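## Task

Take plate C15 out of plate nest N1, set it flat on the sealer's stage within the locators, and press the sealer's START button. Wait for the lamp to turn amber and then green. Touching the stage, the plate on it or its foil at any point between the cycle starting and the stage coming back out fails the task. At the end C15 must be sealed and seated on the stage, the stage must be out again, and the plate in N2 must be unchanged. Nothing may count as done if only the robot is holding it in place. Finish by releasing and moving the gripper away.

## Robot and tools

Robot: a single Doosan M1013 six-joint arm with a Robotiq 140 two-finger gripper. There is only one arm, so every command describes one gripper. Cameras: cam_high and cam_low (896x504) and cam_wrist (504x504, fisheye, on the gripper).

Frame: the scene frame has its origin on the table top under the arm's base, +z up, and +y to the left when facing along +x. Positions are in metres. The gripper's fingers point along its own +z axis and close along its own y axis. end_effector_position is the point between the pads when they are shut. Closed fingertips extend about 33 mm past that point, and open ones about 9 mm. Closing also pushes the tips roughly 24 mm further out, so leave that much clearance above a surface before you grip.

Row: every motion command uses one row of 10 numbers: x, y, z, qw, qx, qy, qz, position, force_limit, speed. The first seven numbers are an absolute gripper pose in the scene frame: x, y, z in metres and a unit quaternion with w first. Send the desired quaternion in every row, because the reported one may drift. The last three numbers each range from -1 to 1. position: +1 is fully open (140 mm), about -0.8 is pads touching, and -1 closes until something blocks them. force_limit: about 14 N at -1, 60 N at 0 and 107 N at +1. speed: finger speed, about 30 mm/s at -1, 140 at 0 and 250 at +1.

execute_actions(actions, pictures): actions is a list holding at most one item. An empty list returns the state without moving. {"rows": [...], "steps": n} plays up to 15 rows, one per control step of 1/30 s; the last row repeats if the rows run out before n (default 15). {"steps": n} with no rows waits up to 300 steps, counted from the previous result, so your thinking time is included. pictures (true/false) toggles the images. A refused call moves nothing. A call is refused if its target lies more than 0.6 m from the last reported position along any gripper axis.

move(target, speed): target is one row as above, an absolute pose. The gripper travels a straight path there. The finger values take effect at the start. speed is in m/s, from 0.002 to 0.5 (default 0.25), and rotation is capped at twice that value in rad/s. The path takes 0.5 to 10 s and stops short if it would take longer. It ignores obstacles, and the real gripper can lag, wander or overshoot speed, especially with the arm nearly straight. The result's move: line gives the outcome (done, off_target, moving, held, fault), any limits that acted (paced = pose clipped; held = some steps blocked by a check, after which motion may suddenly speed up), and the distance from target.

wait(seconds): 0 to 10 s with no new command. zoom_image(camera, region): region is [x0, y0, x1, y1] in pixels of that camera's last image, at most 504x504. read_manual(section): only licence texts; it does not move anything. finished_scene(scene): ends scene 1 or 2 permanently and reports success. Do not reply without a tool call, because that ends all scenes.

Motion limits: each control step, the commanded pose is clipped to within 70 mm and 16 degrees of the measured pose. After an action ends the arm goes only to the last clipped pose, so read the result and send the rest. Position wins over orientation if both cannot be met.

Results: the state line gives the gripper's pose and velocities. object_status 0 = moving, 1 = blocked while opening, 2 = blocked while closing (a grip), 3 = reached the request or pads met. After closing with -1, check for 2. To squeeze harder while at 2, raise force_limit and change position slightly (for example -1 to -0.98). position_measured is in counts: 3 = fully open, 230 = pads met. HELD marks steps the clearance check blocked; a "pose unreachable" line means it altered the command. Hand target shows where the controller is heading. Flange force is an approximate external force and includes what is held. MOTOR HOT warns of overheating; holding loads heats motors, even while you think.

Hazards: faults stop the arm for 10 s. That happens when a joint reaches its load limit (waist and shoulder 323, elbow 152, wrist joints 42.7 N m) or an external force reaches 144 N. The arm is stiff, so aiming even slightly beyond a firm contact can trigger a fault; faster moves hit harder. Don't drop, slam or knock anything off the table. Now and then loose objects get a brief shove. A red sealer lamp means the plate is not seated or the stage was blocked; fix it and press START again. Keep clear of the stage while it cycles, leave the N2 plate alone, and release the plate before finishing.

Each tool is called after "Request:" as name(argument=value, ...), one argument or row to a line, values as JSON.

## Session

Request:
execute_actions(
  actions=[],
)

Scene clock: 0.00 s of 6600.00 s.
end_effector_position=(+0.0366, +0.1464, +0.3263) position_measured=3 object_status=3 end_effector_quat_wxyz=(-0.015, -0.183, +0.983, -0.001) end_effector_velocity=(-0.000, -0.000, -0.000) end_effector_angular_velocity=(-0.001, +0.000, +0.000)
Joint positions: [ 1.008 -0.732  2.363  0.018  1.516 -0.882]
Joint velocities: [-0.     0.     0.    -0.     0.001 -0.   ]
Flange force (N, the push that the arm receives, along the gripper's own x y z axes): no reading
Hand target: +0.037, +0.146, +0.326; -0.015, -0.183, +0.983, -0.001

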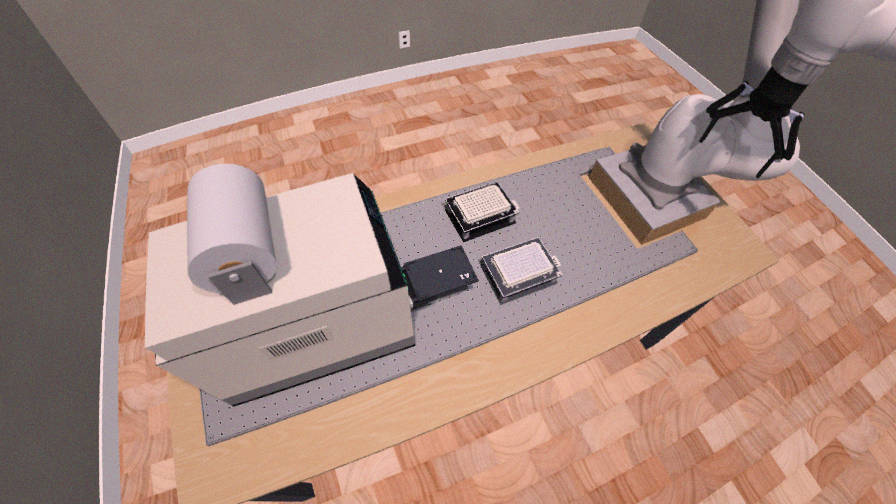

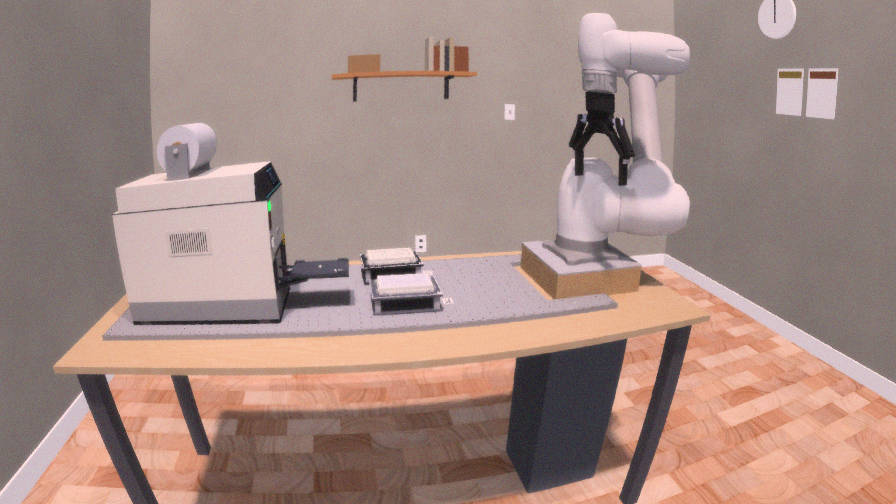

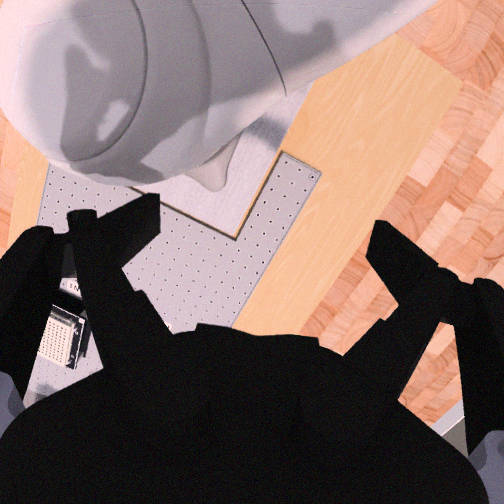

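Request:
move(
  target=[0.35,0.05,0.5,0,0.9,0.43,0,1,0,0],
)

Request:
move(
  target=[0.4,0.0,0.5,0,1,0,0,1,0,0],
)

Scene clock: 8.30 s of 6600.00 s.
end_effector_position=(+0.3500, +0.0503, +0.4999) position_measured=3 object_status=3 end_effector_quat_wxyz=(-0.001, +0.902, +0.431, +0.000) end_effector_velocity=(+0.000, -0.000, +0.000) end_effector_angular_velocity=(-0.001, -0.001, -0.002)
Joint positions: [-0.032 -0.354  1.886  0.014  1.6    0.698]
Joint velocities: [ 0.    -0.     0.    -0.001 -0.     0.002]
Flange force (N, the push that the arm receives, along the gripper's own x y z axes): [-0.4 2.6 -3.3]
Hand target: +0.350, +0.050, +0.500; -0.001, +0.902, +0.431, +0.000
Off the commanded pose: 0.000 m, 0 deg.
move: done

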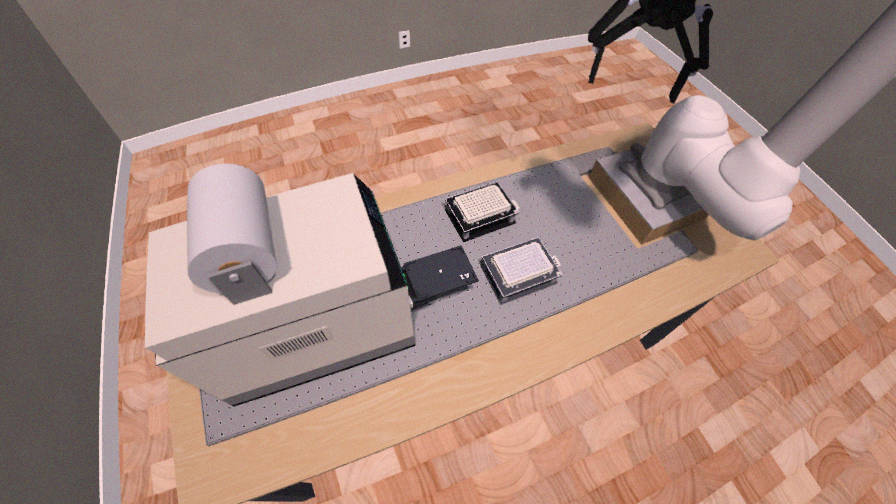

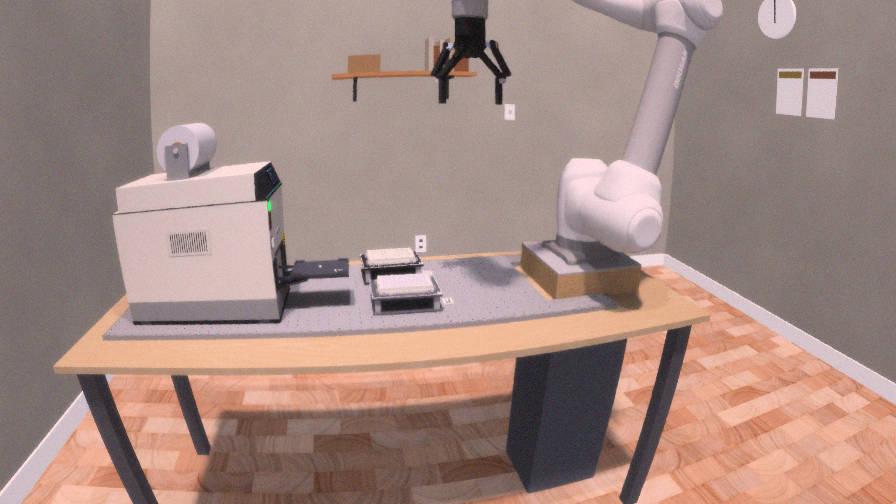

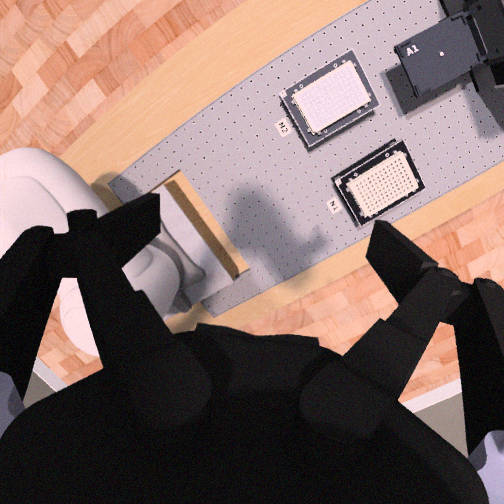

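Scene clock: 10.47 s of 6600.00 s.
end_effector_position=(+0.4000, +0.0000, +0.5000) position_measured=3 object_status=3 end_effector_quat_wxyz=(-0.000, +1.000, +0.000, +0.000) end_effector_velocity=(+0.000, -0.000, -0.000) end_effector_angular_velocity=(-0.001, -0.000, -0.002)
Joint positions: [-0.161 -0.274  1.834  0.013  1.573  1.46 ]
Joint velocities: [-0.     0.    -0.    -0.001 -0.001  0.002]
Flange force (N, the push that the arm receives, along the gripper's own x y z axes): [0.4 2.1 -1.8]
Hand target: +0.400, +0.000, +0.500; -0.000, +1.000, -0.000, +0.000
Off the commanded pose: 0.000 m, 0 deg.
move: done

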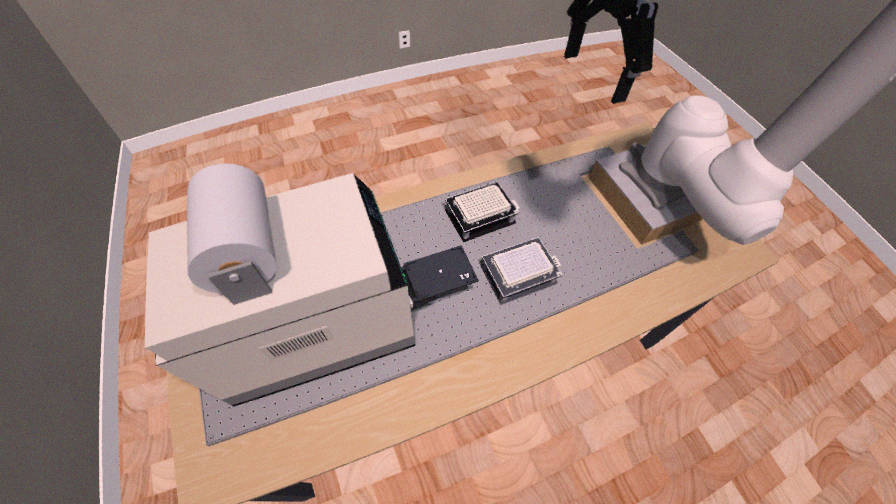

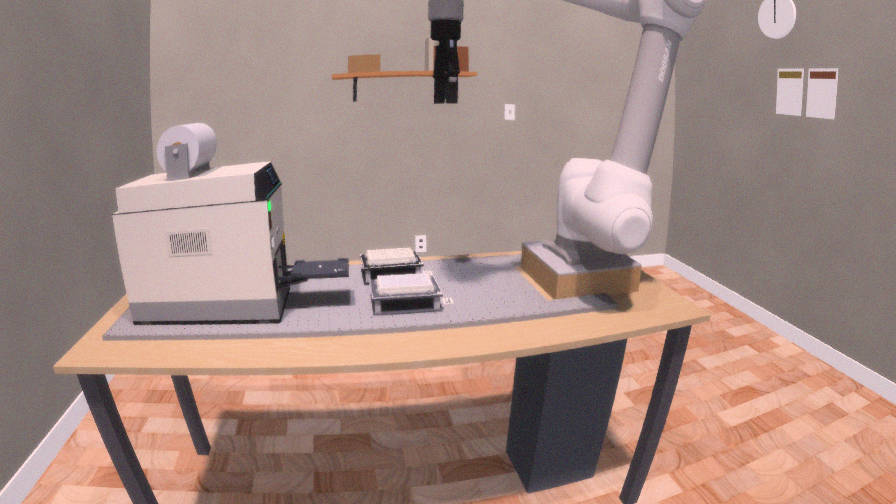

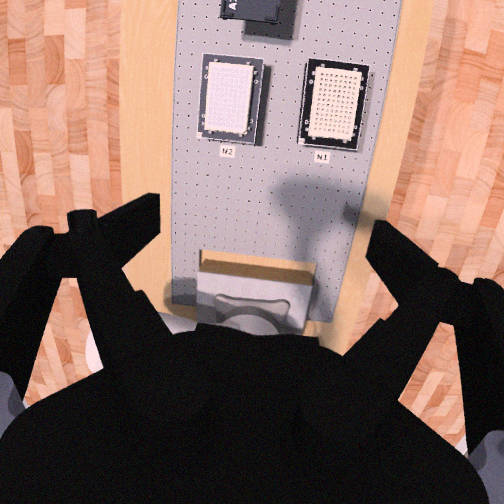

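Request:
move(
  target=[0.47,-0.12,0.22,0,1,0,0,1,0,0],
)

Scene clock: 13.40 s of 6600.00 s.
end_effector_position=(+0.4695, -0.1198, +0.2201) position_measured=3 object_status=3 end_effector_quat_wxyz=(-0.000, +1.000, -0.000, +0.000) end_effector_velocity=(+0.000, -0.001, +0.000) end_effector_angular_velocity=(-0.002, -0.001, +0.000)
Joint positions: [-0.385  0.011  2.121  0.017  1.004  1.226]
Joint velocities: [-0.    -0.    -0.    -0.002 -0.001  0.001]
Flange force (N, the push that the arm receives, along the gripper's own x y z axes): [-0.7 -1.2 -3.9]
Hand target: +0.470, -0.120, +0.220; -0.000, +1.000, -0.000, +0.000
Off the commanded pose: 0.001 m, 0 deg.
move: done

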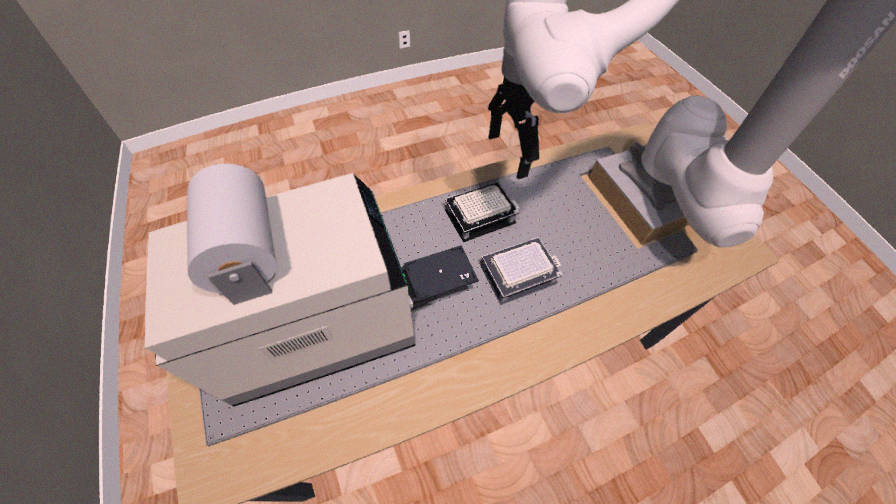

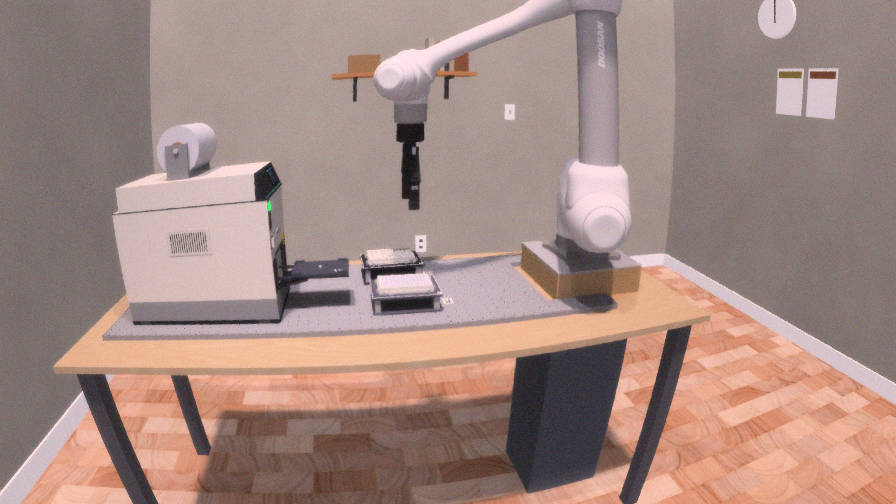

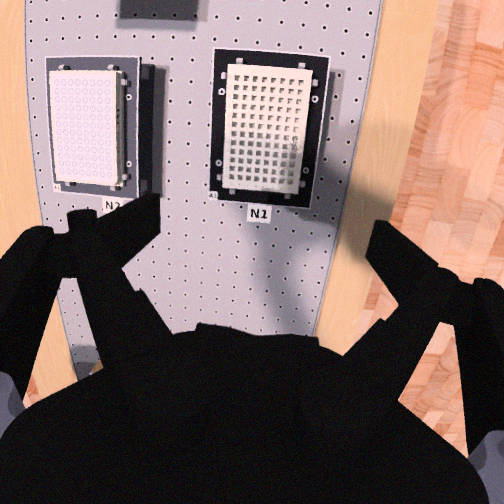

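Request:
move(
  target=[0.525,-0.12,0.11,0,1,0,0,1,0,0],
  speed=0.15,
)

Request:
zoom_image(
  camera="cam_low",
  region=[250,150,470,330],
)

Request:
zoom_image(
  camera="cam_high",
  region=[340,130,580,320],
)

Scene clock: 16.57 s of 6600.00 s.
end_effector_position=(+0.5248, -0.1201, +0.1101) position_measured=3 object_status=3 end_effector_quat_wxyz=(+0.000, +1.000, -0.000, -0.000) end_effector_velocity=(+0.001, -0.000, -0.000) end_effector_angular_velocity=(-0.001, -0.001, +0.000)
Joint positions: [-0.348  0.221  2.126  0.02   0.788  1.259]
Joint velocities: [ 0.     0.001 -0.    -0.001 -0.002  0.   ]
Flange force (N, the push that the arm receives, along the gripper's own x y z axes): [-1.9 0.9 -4.5]
Hand target: +0.525, -0.120, +0.110; +0.000, +1.000, -0.000, -0.000
Off the commanded pose: 0.000 m, 0 deg.
move: done

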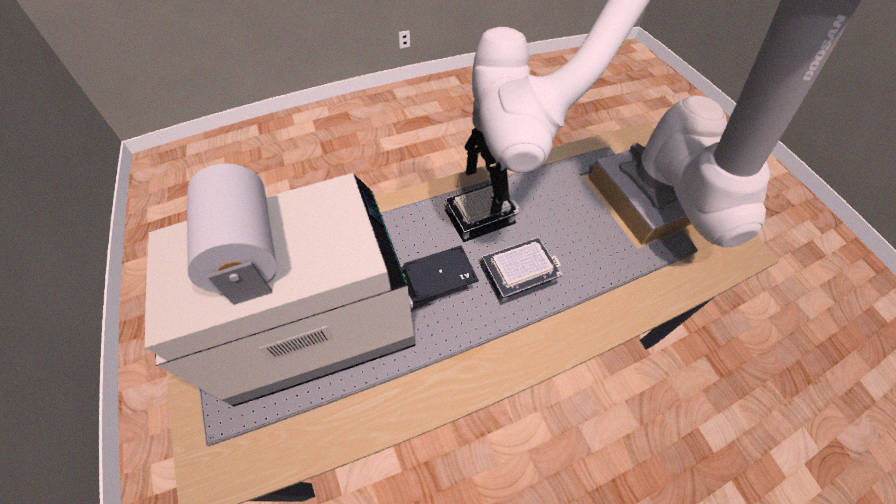

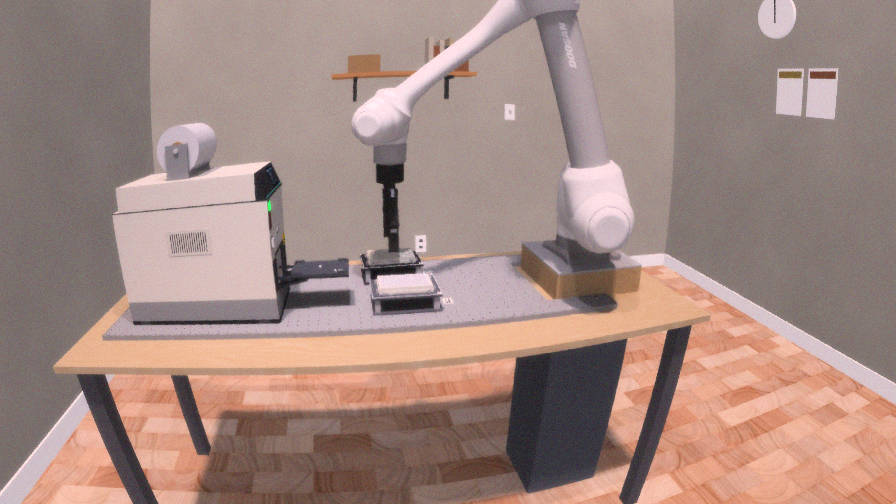

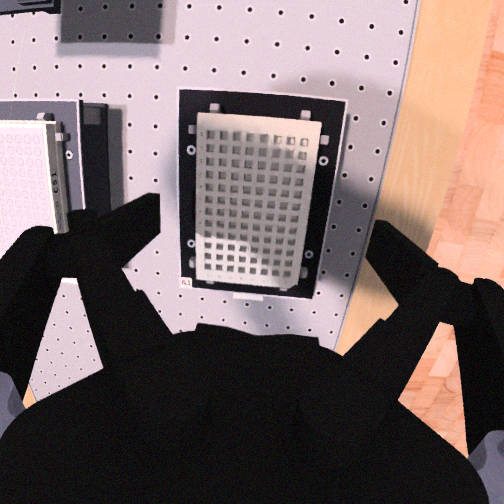

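Region (250, 150, 470, 330) of cam_low's 896x504 image, scaled by 2.291, with more detail than that image has; it fills the top 412 rows of this view, and the rest is white.

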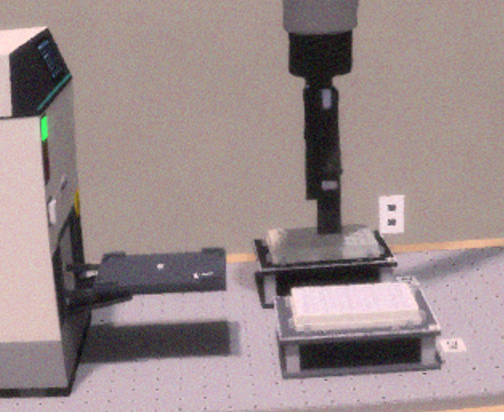

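Region (340, 130, 580, 320) of cam_high's 896x504 image, scaled by 2.100, with more detail than that image has; it fills the top 399 rows of this view, and the rest is white.

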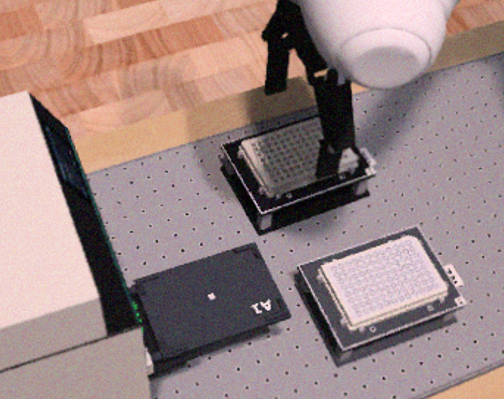

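Request:
move(
  target=[0.528,-0.114,0.105,0,1,0,0,0.5,-0.5,0],
  speed=0.05,
)

Request:
zoom_image(
  camera="cam_wrist",
  region=[130,70,390,330],
)

Request:
zoom_image(
  camera="cam_low",
  region=[340,210,460,300],
)

Scene clock: 19.90 s of 6600.00 s.
end_effector_position=(+0.5281, -0.1140, +0.1050) position_measured=66 object_status=3 end_effector_quat_wxyz=(+0.000, +1.000, -0.000, +0.000) end_effector_velocity=(-0.001, +0.000, +0.000) end_effector_angular_velocity=(-0.000, +0.000, +0.000)
Joint positions: [-0.336  0.23   2.126  0.02   0.779  1.271]
Joint velocities: [ 0.    -0.001  0.001 -0.001  0.001  0.001]
Flange force (N, the push that the arm receives, along the gripper's own x y z axes): [-1.3 0.1 -4.8]
Hand target: +0.528, -0.114, +0.105; +0.000, +1.000, -0.000, -0.000
Off the commanded pose: 0.000 m, 0 deg.
move: done

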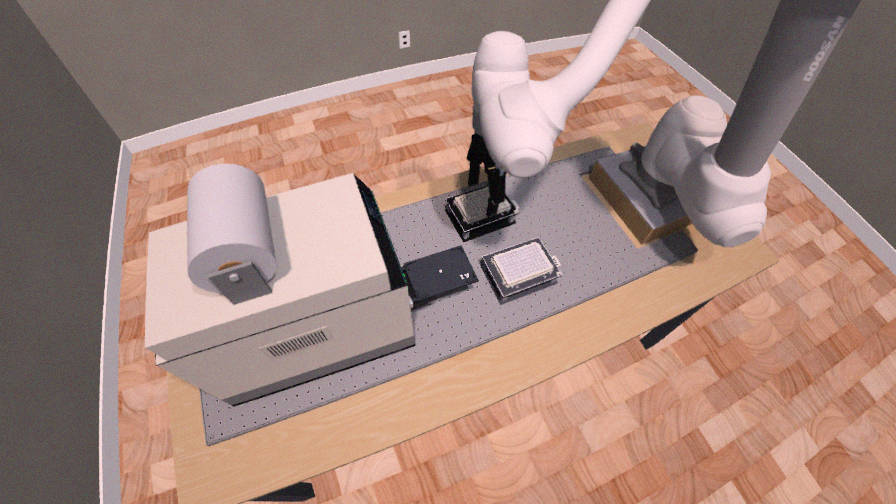

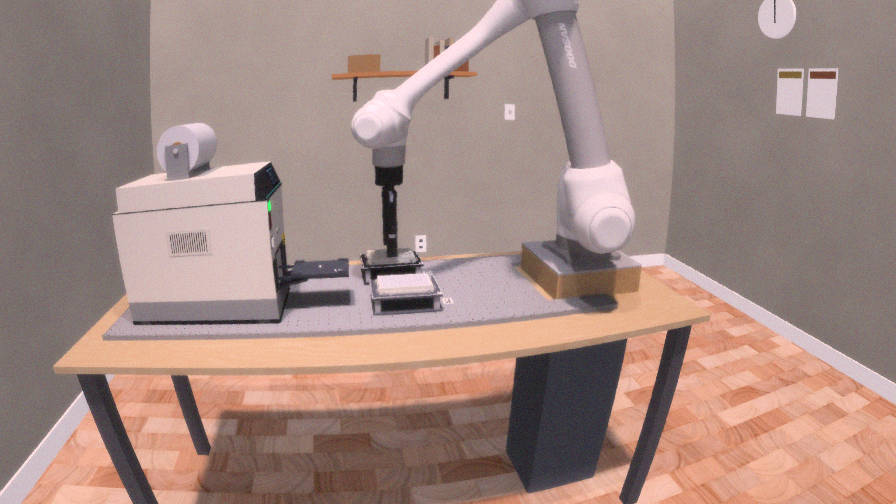

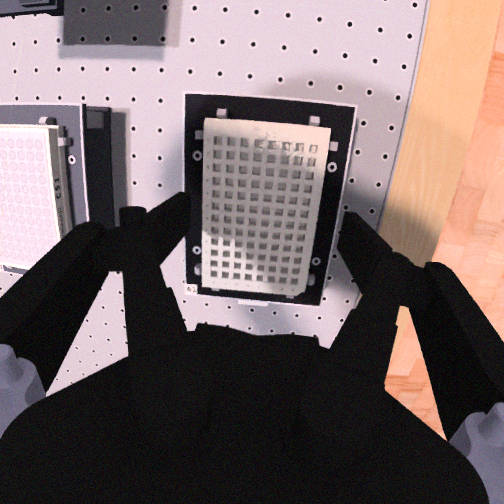

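Region (130, 70, 390, 330) of cam_wrist's 504x504 image, scaled by 1.938, with more detail than that image has.

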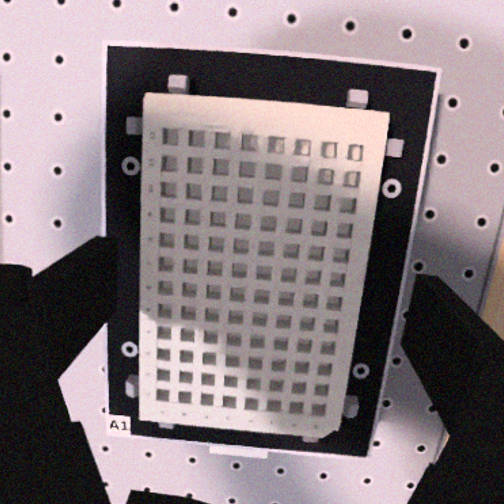

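Region (340, 210, 460, 300) of cam_low's 896x504 image, scaled by 4.200, with more detail than that image has; it fills the top 378 rows of this view, and the rest is white.

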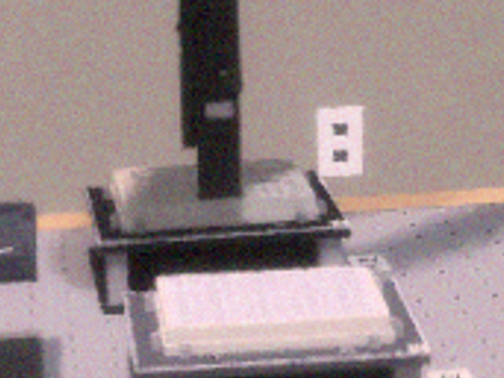

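Request:
move(
  target=[0.528,-0.114,0.092,0,1,0,0,0.5,-0.5,0],
  speed=0.02,
)

Request:
zoom_image(
  camera="cam_low",
  region=[340,210,460,300],
)

Scene clock: 22.00 s of 6600.00 s.
end_effector_position=(+0.5280, -0.1140, +0.0920) position_measured=66 object_status=3 end_effector_quat_wxyz=(+0.000, +1.000, -0.000, -0.000) end_effector_velocity=(+0.001, -0.000, +0.000) end_effector_angular_velocity=(+0.000, -0.001, +0.001)
Joint positions: [-0.335  0.248  2.135  0.02   0.752  1.27 ]
Joint velocities: [ 0.     0.001 -0.001  0.    -0.    -0.001]
Flange force (N, the push that the arm receives, along the gripper's own x y z axes): [-3.4 0.0 -5.7]
Hand target: +0.528, -0.114, +0.092; +0.000, +1.000, -0.000, -0.000
Off the commanded pose: 0.000 m, 0 deg.
move: done

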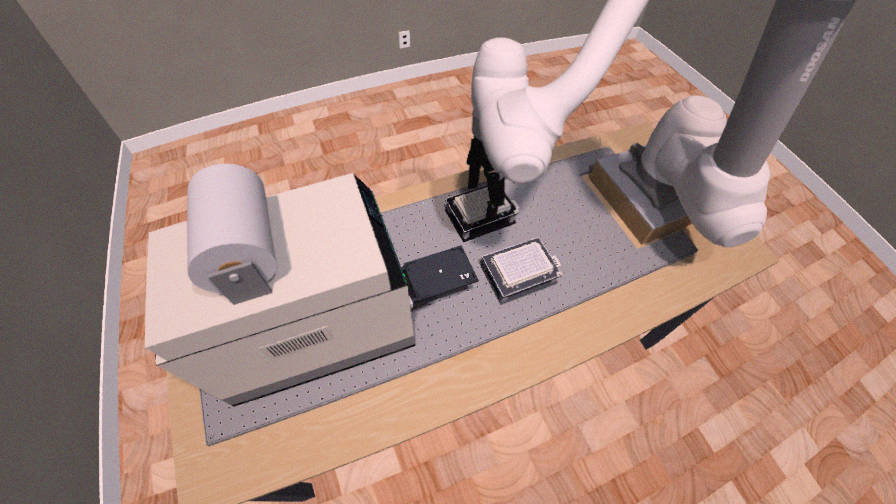

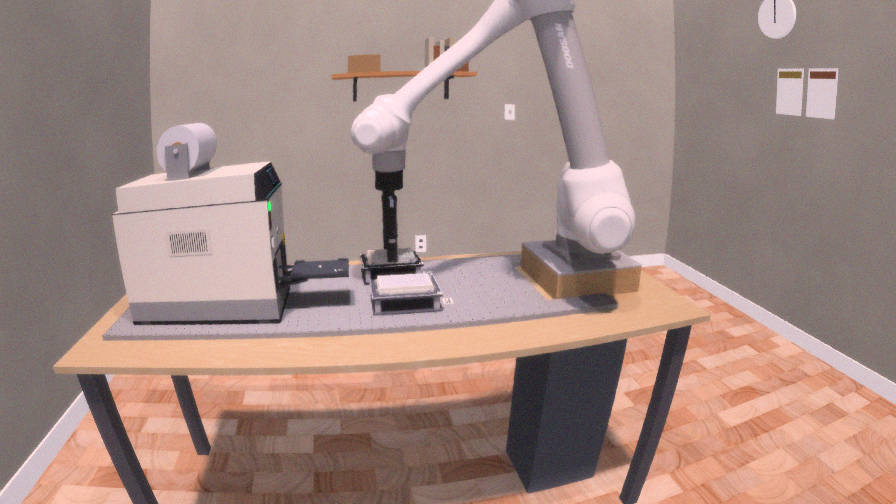

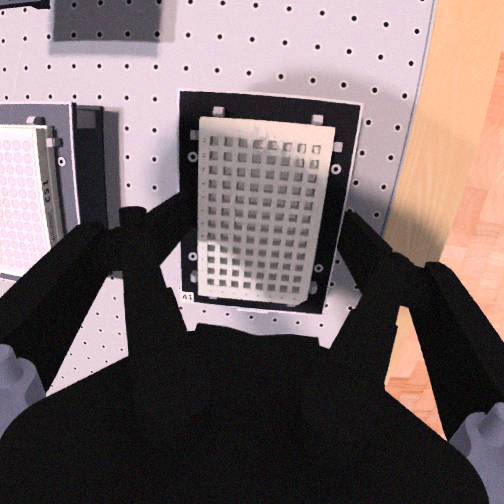

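Region (340, 210, 460, 300) of cam_low's 896x504 image, scaled by 4.200, with more detail than that image has; it fills the top 378 rows of this view, and the rest is white.

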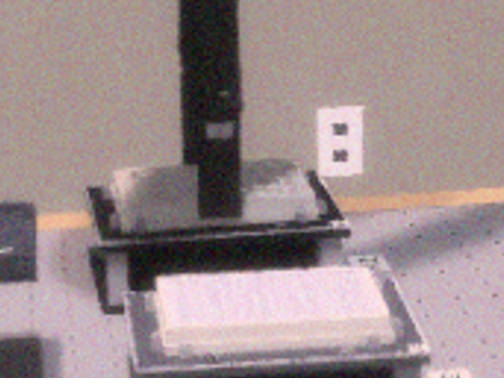

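Request:
move(
  target=[0.528,-0.111,0.088,0,1,0,0,0.5,-0.5,0],
  speed=0.02,
)

Request:
move(
  target=[0.528,-0.111,0.088,0,1,0,0,-1,-0.5,-0.7],
  speed=0.02,
)

Request:
zoom_image(
  camera="cam_low",
  region=[340,210,460,300],
)

Scene clock: 24.27 s of 6600.00 s.
end_effector_position=(+0.5280, -0.1110, +0.0880) position_measured=66 object_status=3 end_effector_quat_wxyz=(+0.000, +1.000, -0.000, -0.000) end_effector_velocity=(-0.001, +0.000, -0.000) end_effector_angular_velocity=(+0.000, +0.001, -0.000)
Joint positions: [-0.33   0.253  2.139  0.021  0.744  1.276]
Joint velocities: [ 0.     0.     0.    -0.     0.001  0.   ]
Flange force (N, the push that the arm receives, along the gripper's own x y z axes): [-2.5 1.4 -3.6]
Hand target: +0.528, -0.111, +0.088; +0.000, +1.000, -0.000, -0.000
Off the commanded pose: 0.000 m, 0 deg.
move: done

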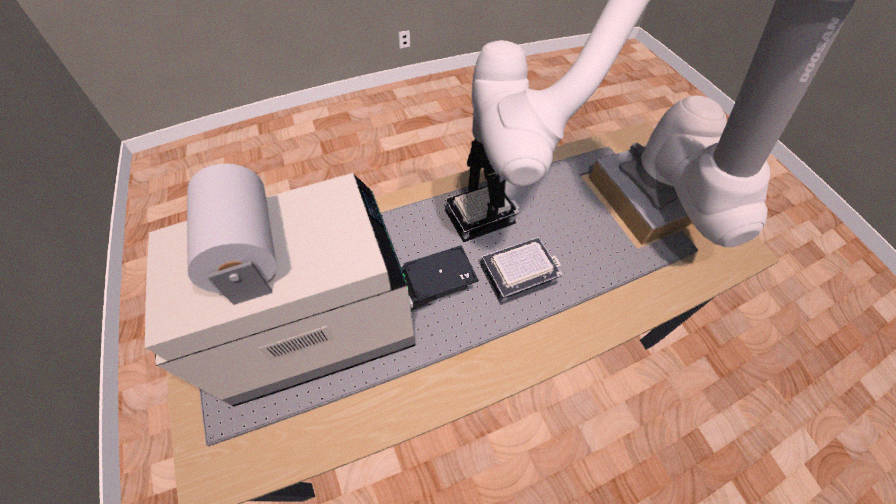

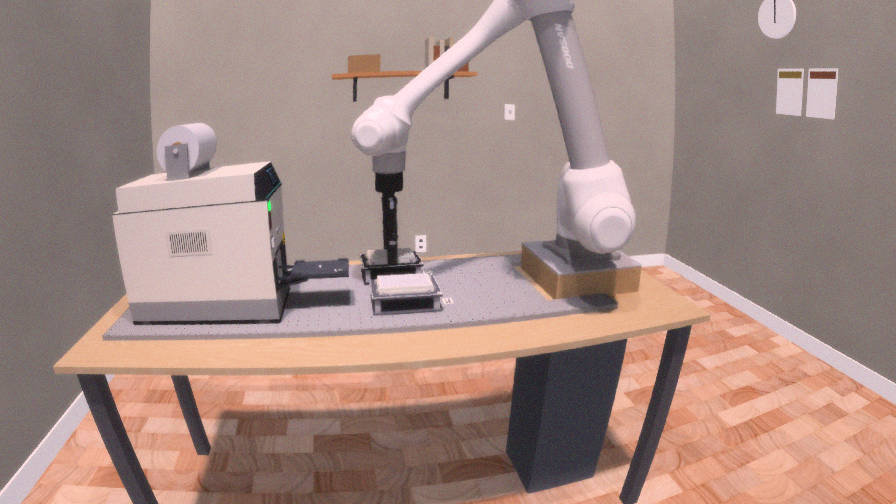

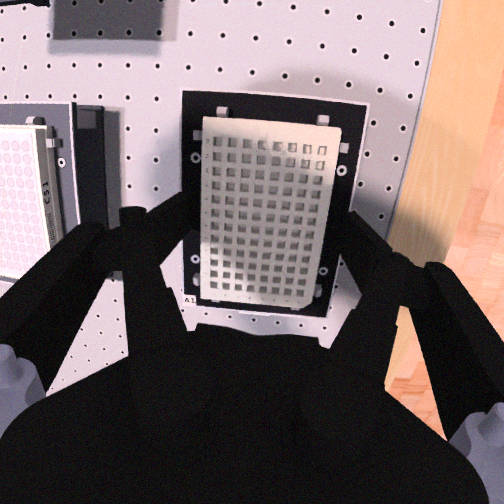

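Scene clock: 24.97 s of 6600.00 s.
end_effector_position=(+0.5280, -0.1108, +0.0880) position_measured=103 object_status=2 end_effector_quat_wxyz=(-0.000, +1.000, -0.000, +0.000) end_effector_velocity=(-0.000, -0.000, +0.000) end_effector_angular_velocity=(-0.001, +0.001, +0.002)
Joint positions: [-0.33   0.253  2.139  0.021  0.744  1.276]
Joint velocities: [ 0.    -0.     0.    -0.001  0.    -0.001]
Flange force (N, the push that the arm receives, along the gripper's own x y z axes): [-4.6 -32.4 -47.2]
Hand target: +0.528, -0.111, +0.088; -0.000, +1.000, -0.000, +0.000
Off the commanded pose: 0.000 m, 0 deg.
move: done

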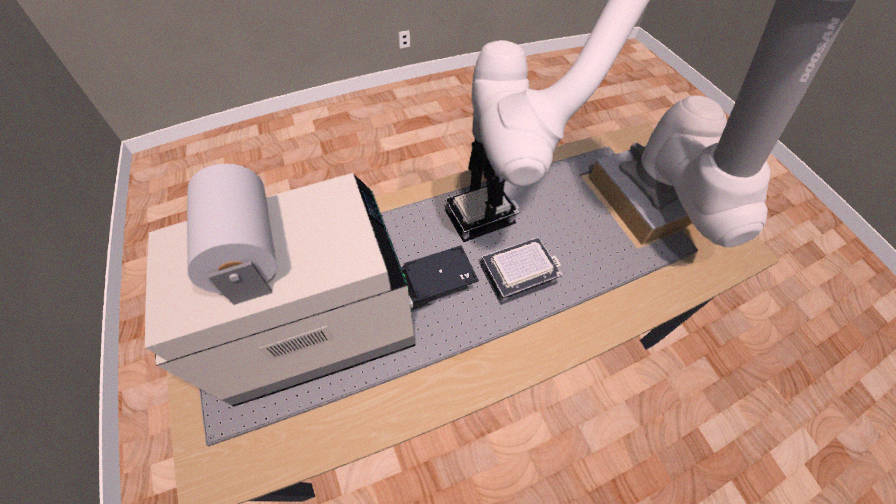

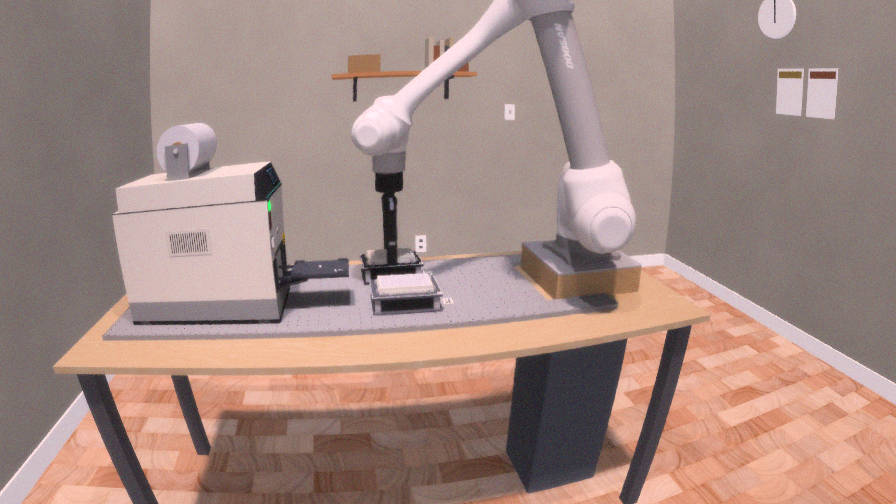

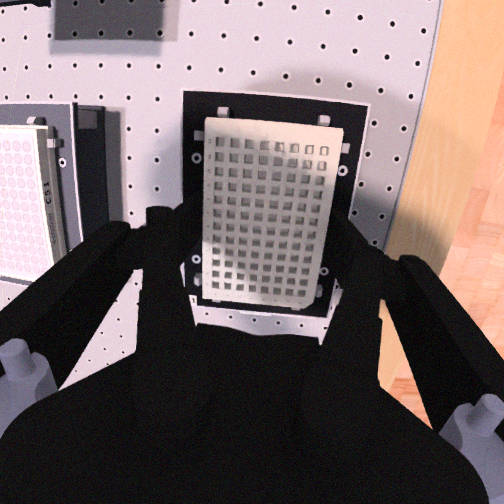

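Region (340, 210, 460, 300) of cam_low's 896x504 image, scaled by 4.200, with more detail than that image has; it fills the top 378 rows of this view, and the rest is white.

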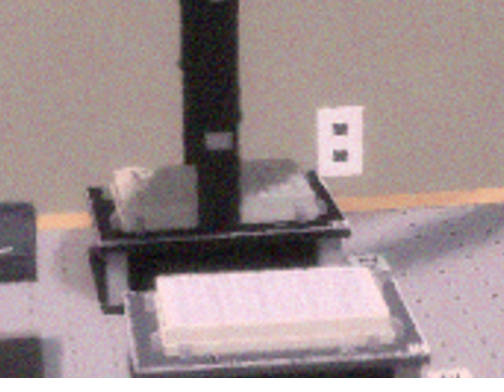

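Request:
move(
  target=[0.528,-0.1098,0.0895,0,1,0,0,-0.98,-0.5,-0.7],
  speed=0.005,
)

Scene clock: 26.70 s of 6600.00 s.
end_effector_position=(+0.5279, -0.1099, +0.0895) position_measured=103 object_status=2 end_effector_quat_wxyz=(+0.000, +1.000, +0.000, -0.000) end_effector_velocity=(+0.001, -0.000, +0.001) end_effector_angular_velocity=(-0.001, -0.002, +0.001)
Joint positions: [-0.328  0.251  2.139  0.02   0.747  1.278]
Joint velocities: [ 0.    -0.    -0.001 -0.001 -0.001  0.   ]
Flange force (N, the push that the arm receives, along the gripper's own x y z axes): [-1.3 -2.7 -3.1]
Hand target: +0.528, -0.110, +0.089; +0.000, +1.000, +0.000, -0.000
Off the commanded pose: 0.000 m, 0 deg.
move: done

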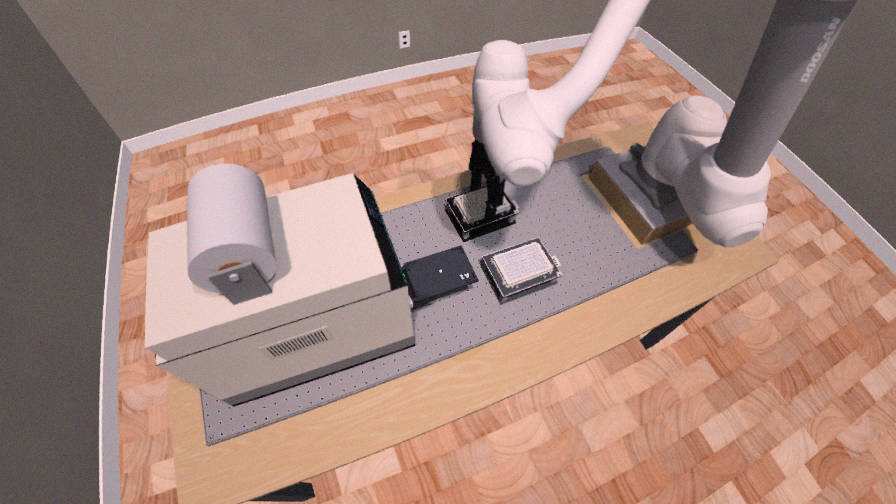

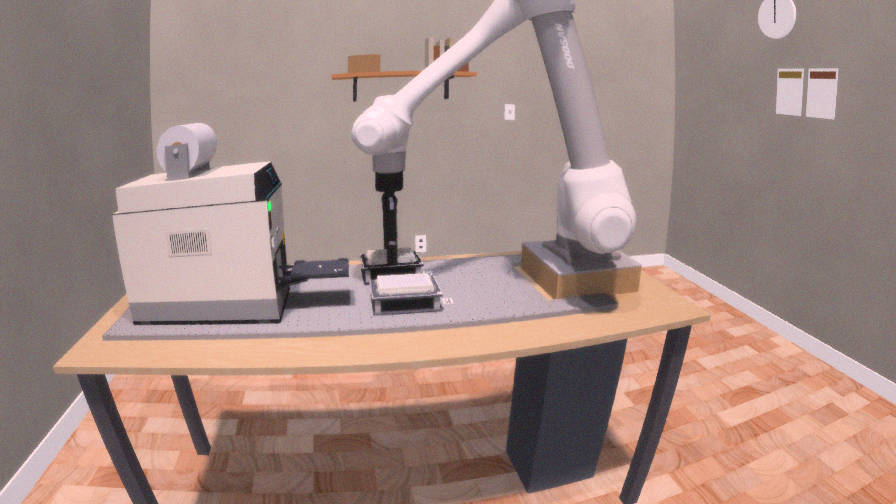

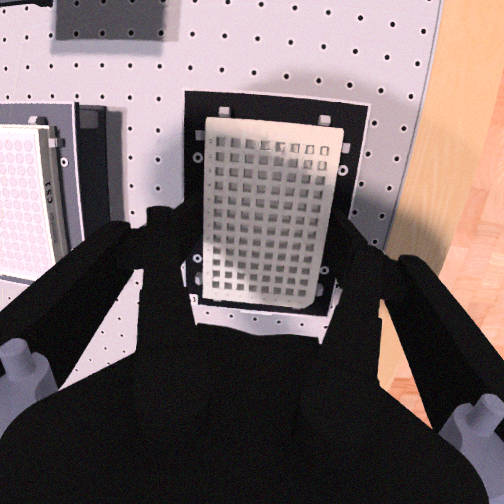

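Request:
move(
  target=[0.528,-0.1098,0.16,0,1,0,0,-0.98,-0.5,-0.7],
  speed=0.06,
)

Request:
move(
  target=[0.66,0.04,0.16,0,1,0,0,-0.98,-0.5,-0.7],
  speed=0.12,
)

Scene clock: 30.13 s of 6600.00 s.
end_effector_position=(+0.5281, -0.1098, +0.1599) position_measured=103 object_status=2 end_effector_quat_wxyz=(-0.000, +1.000, +0.000, -0.000) end_effector_velocity=(+0.000, -0.000, +0.001) end_effector_angular_velocity=(-0.000, -0.001, +0.000)
Joint positions: [-0.33   0.16   2.085  0.018  0.89   1.28 ]
Joint velocities: [ 0.    -0.001 -0.    -0.     0.     0.   ]
Flange force (N, the push that the arm receives, along the gripper's own x y z axes): [-2.1 1.5 -3.4]
Hand target: +0.528, -0.110, +0.160; -0.000, +1.000, +0.000, +0.000
Off the commanded pose: 0.000 m, 0 deg.
move: done

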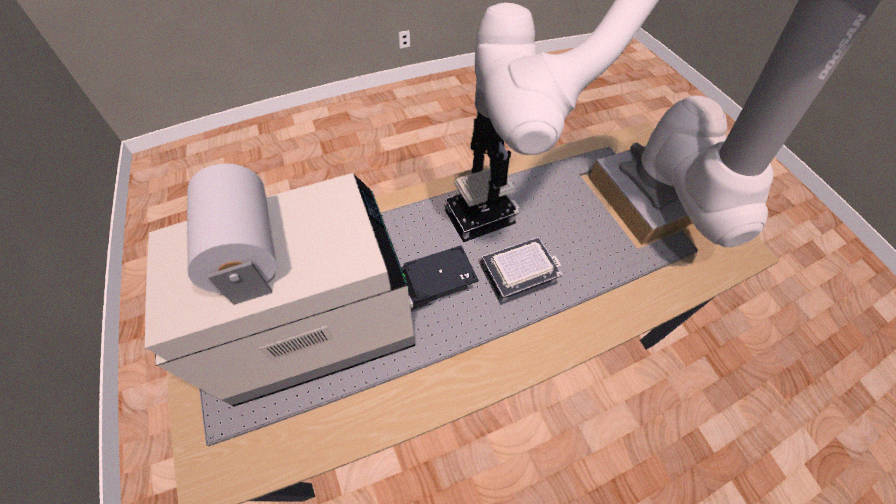

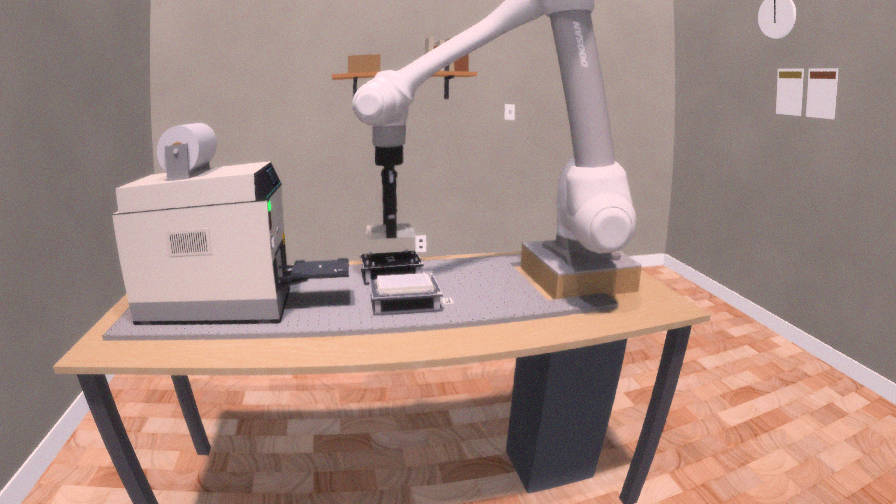

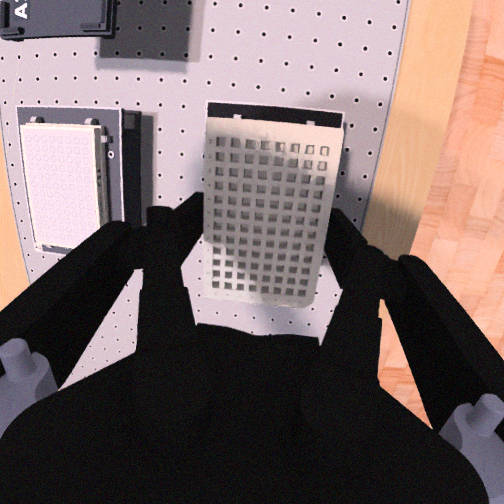

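Scene clock: 32.13 s of 6600.00 s.
end_effector_position=(+0.6600, +0.0396, +0.1599) position_measured=103 object_status=2 end_effector_quat_wxyz=(+0.000, +1.000, +0.000, -0.000) end_effector_velocity=(+0.001, +0.000, +0.000) end_effector_angular_velocity=(-0.000, -0.000, +0.001)
Joint positions: [-0.049  0.326  1.857  0.014  0.949  1.563]
Joint velocities: [ 0.001  0.001 -0.002 -0.     0.    -0.   ]
Flange force (N, the push that the arm receives, along the gripper's own x y z axes): [0.6 -1.2 -3.1]
Hand target: +0.660, +0.040, +0.160; +0.000, +1.000, +0.000, -0.000
Off the commanded pose: 0.000 m, 0 deg.
move: done

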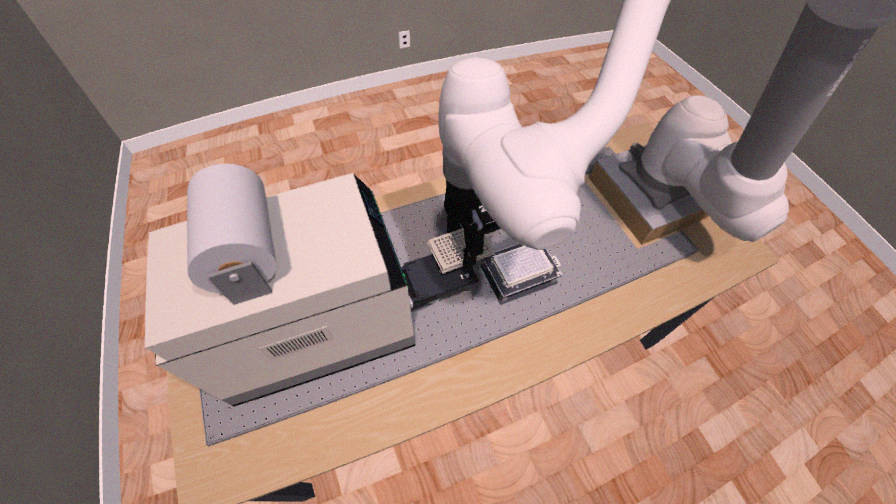

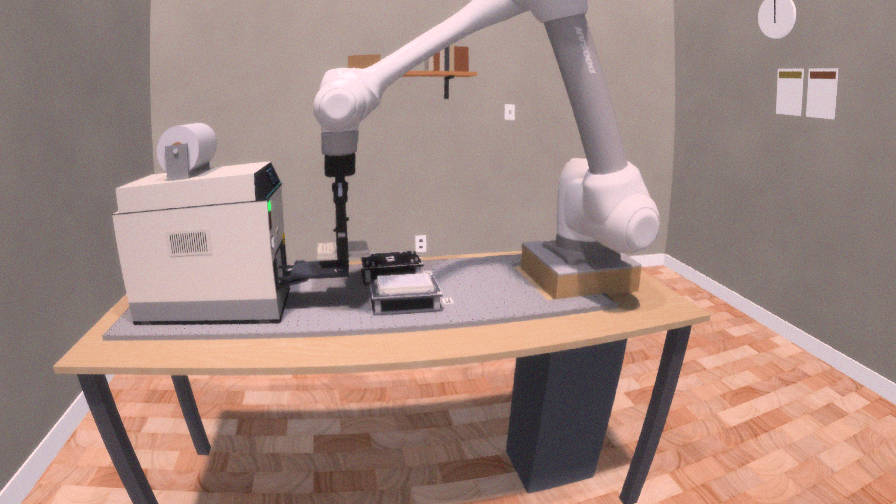

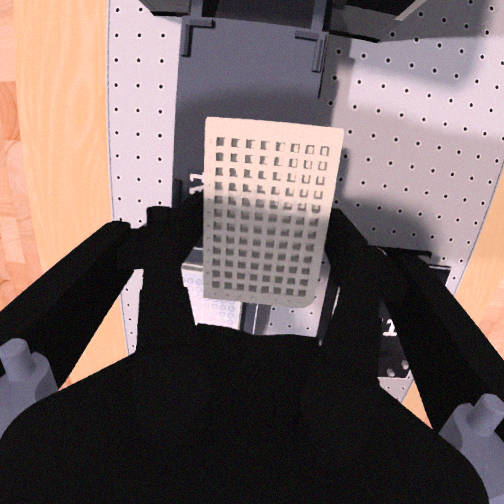

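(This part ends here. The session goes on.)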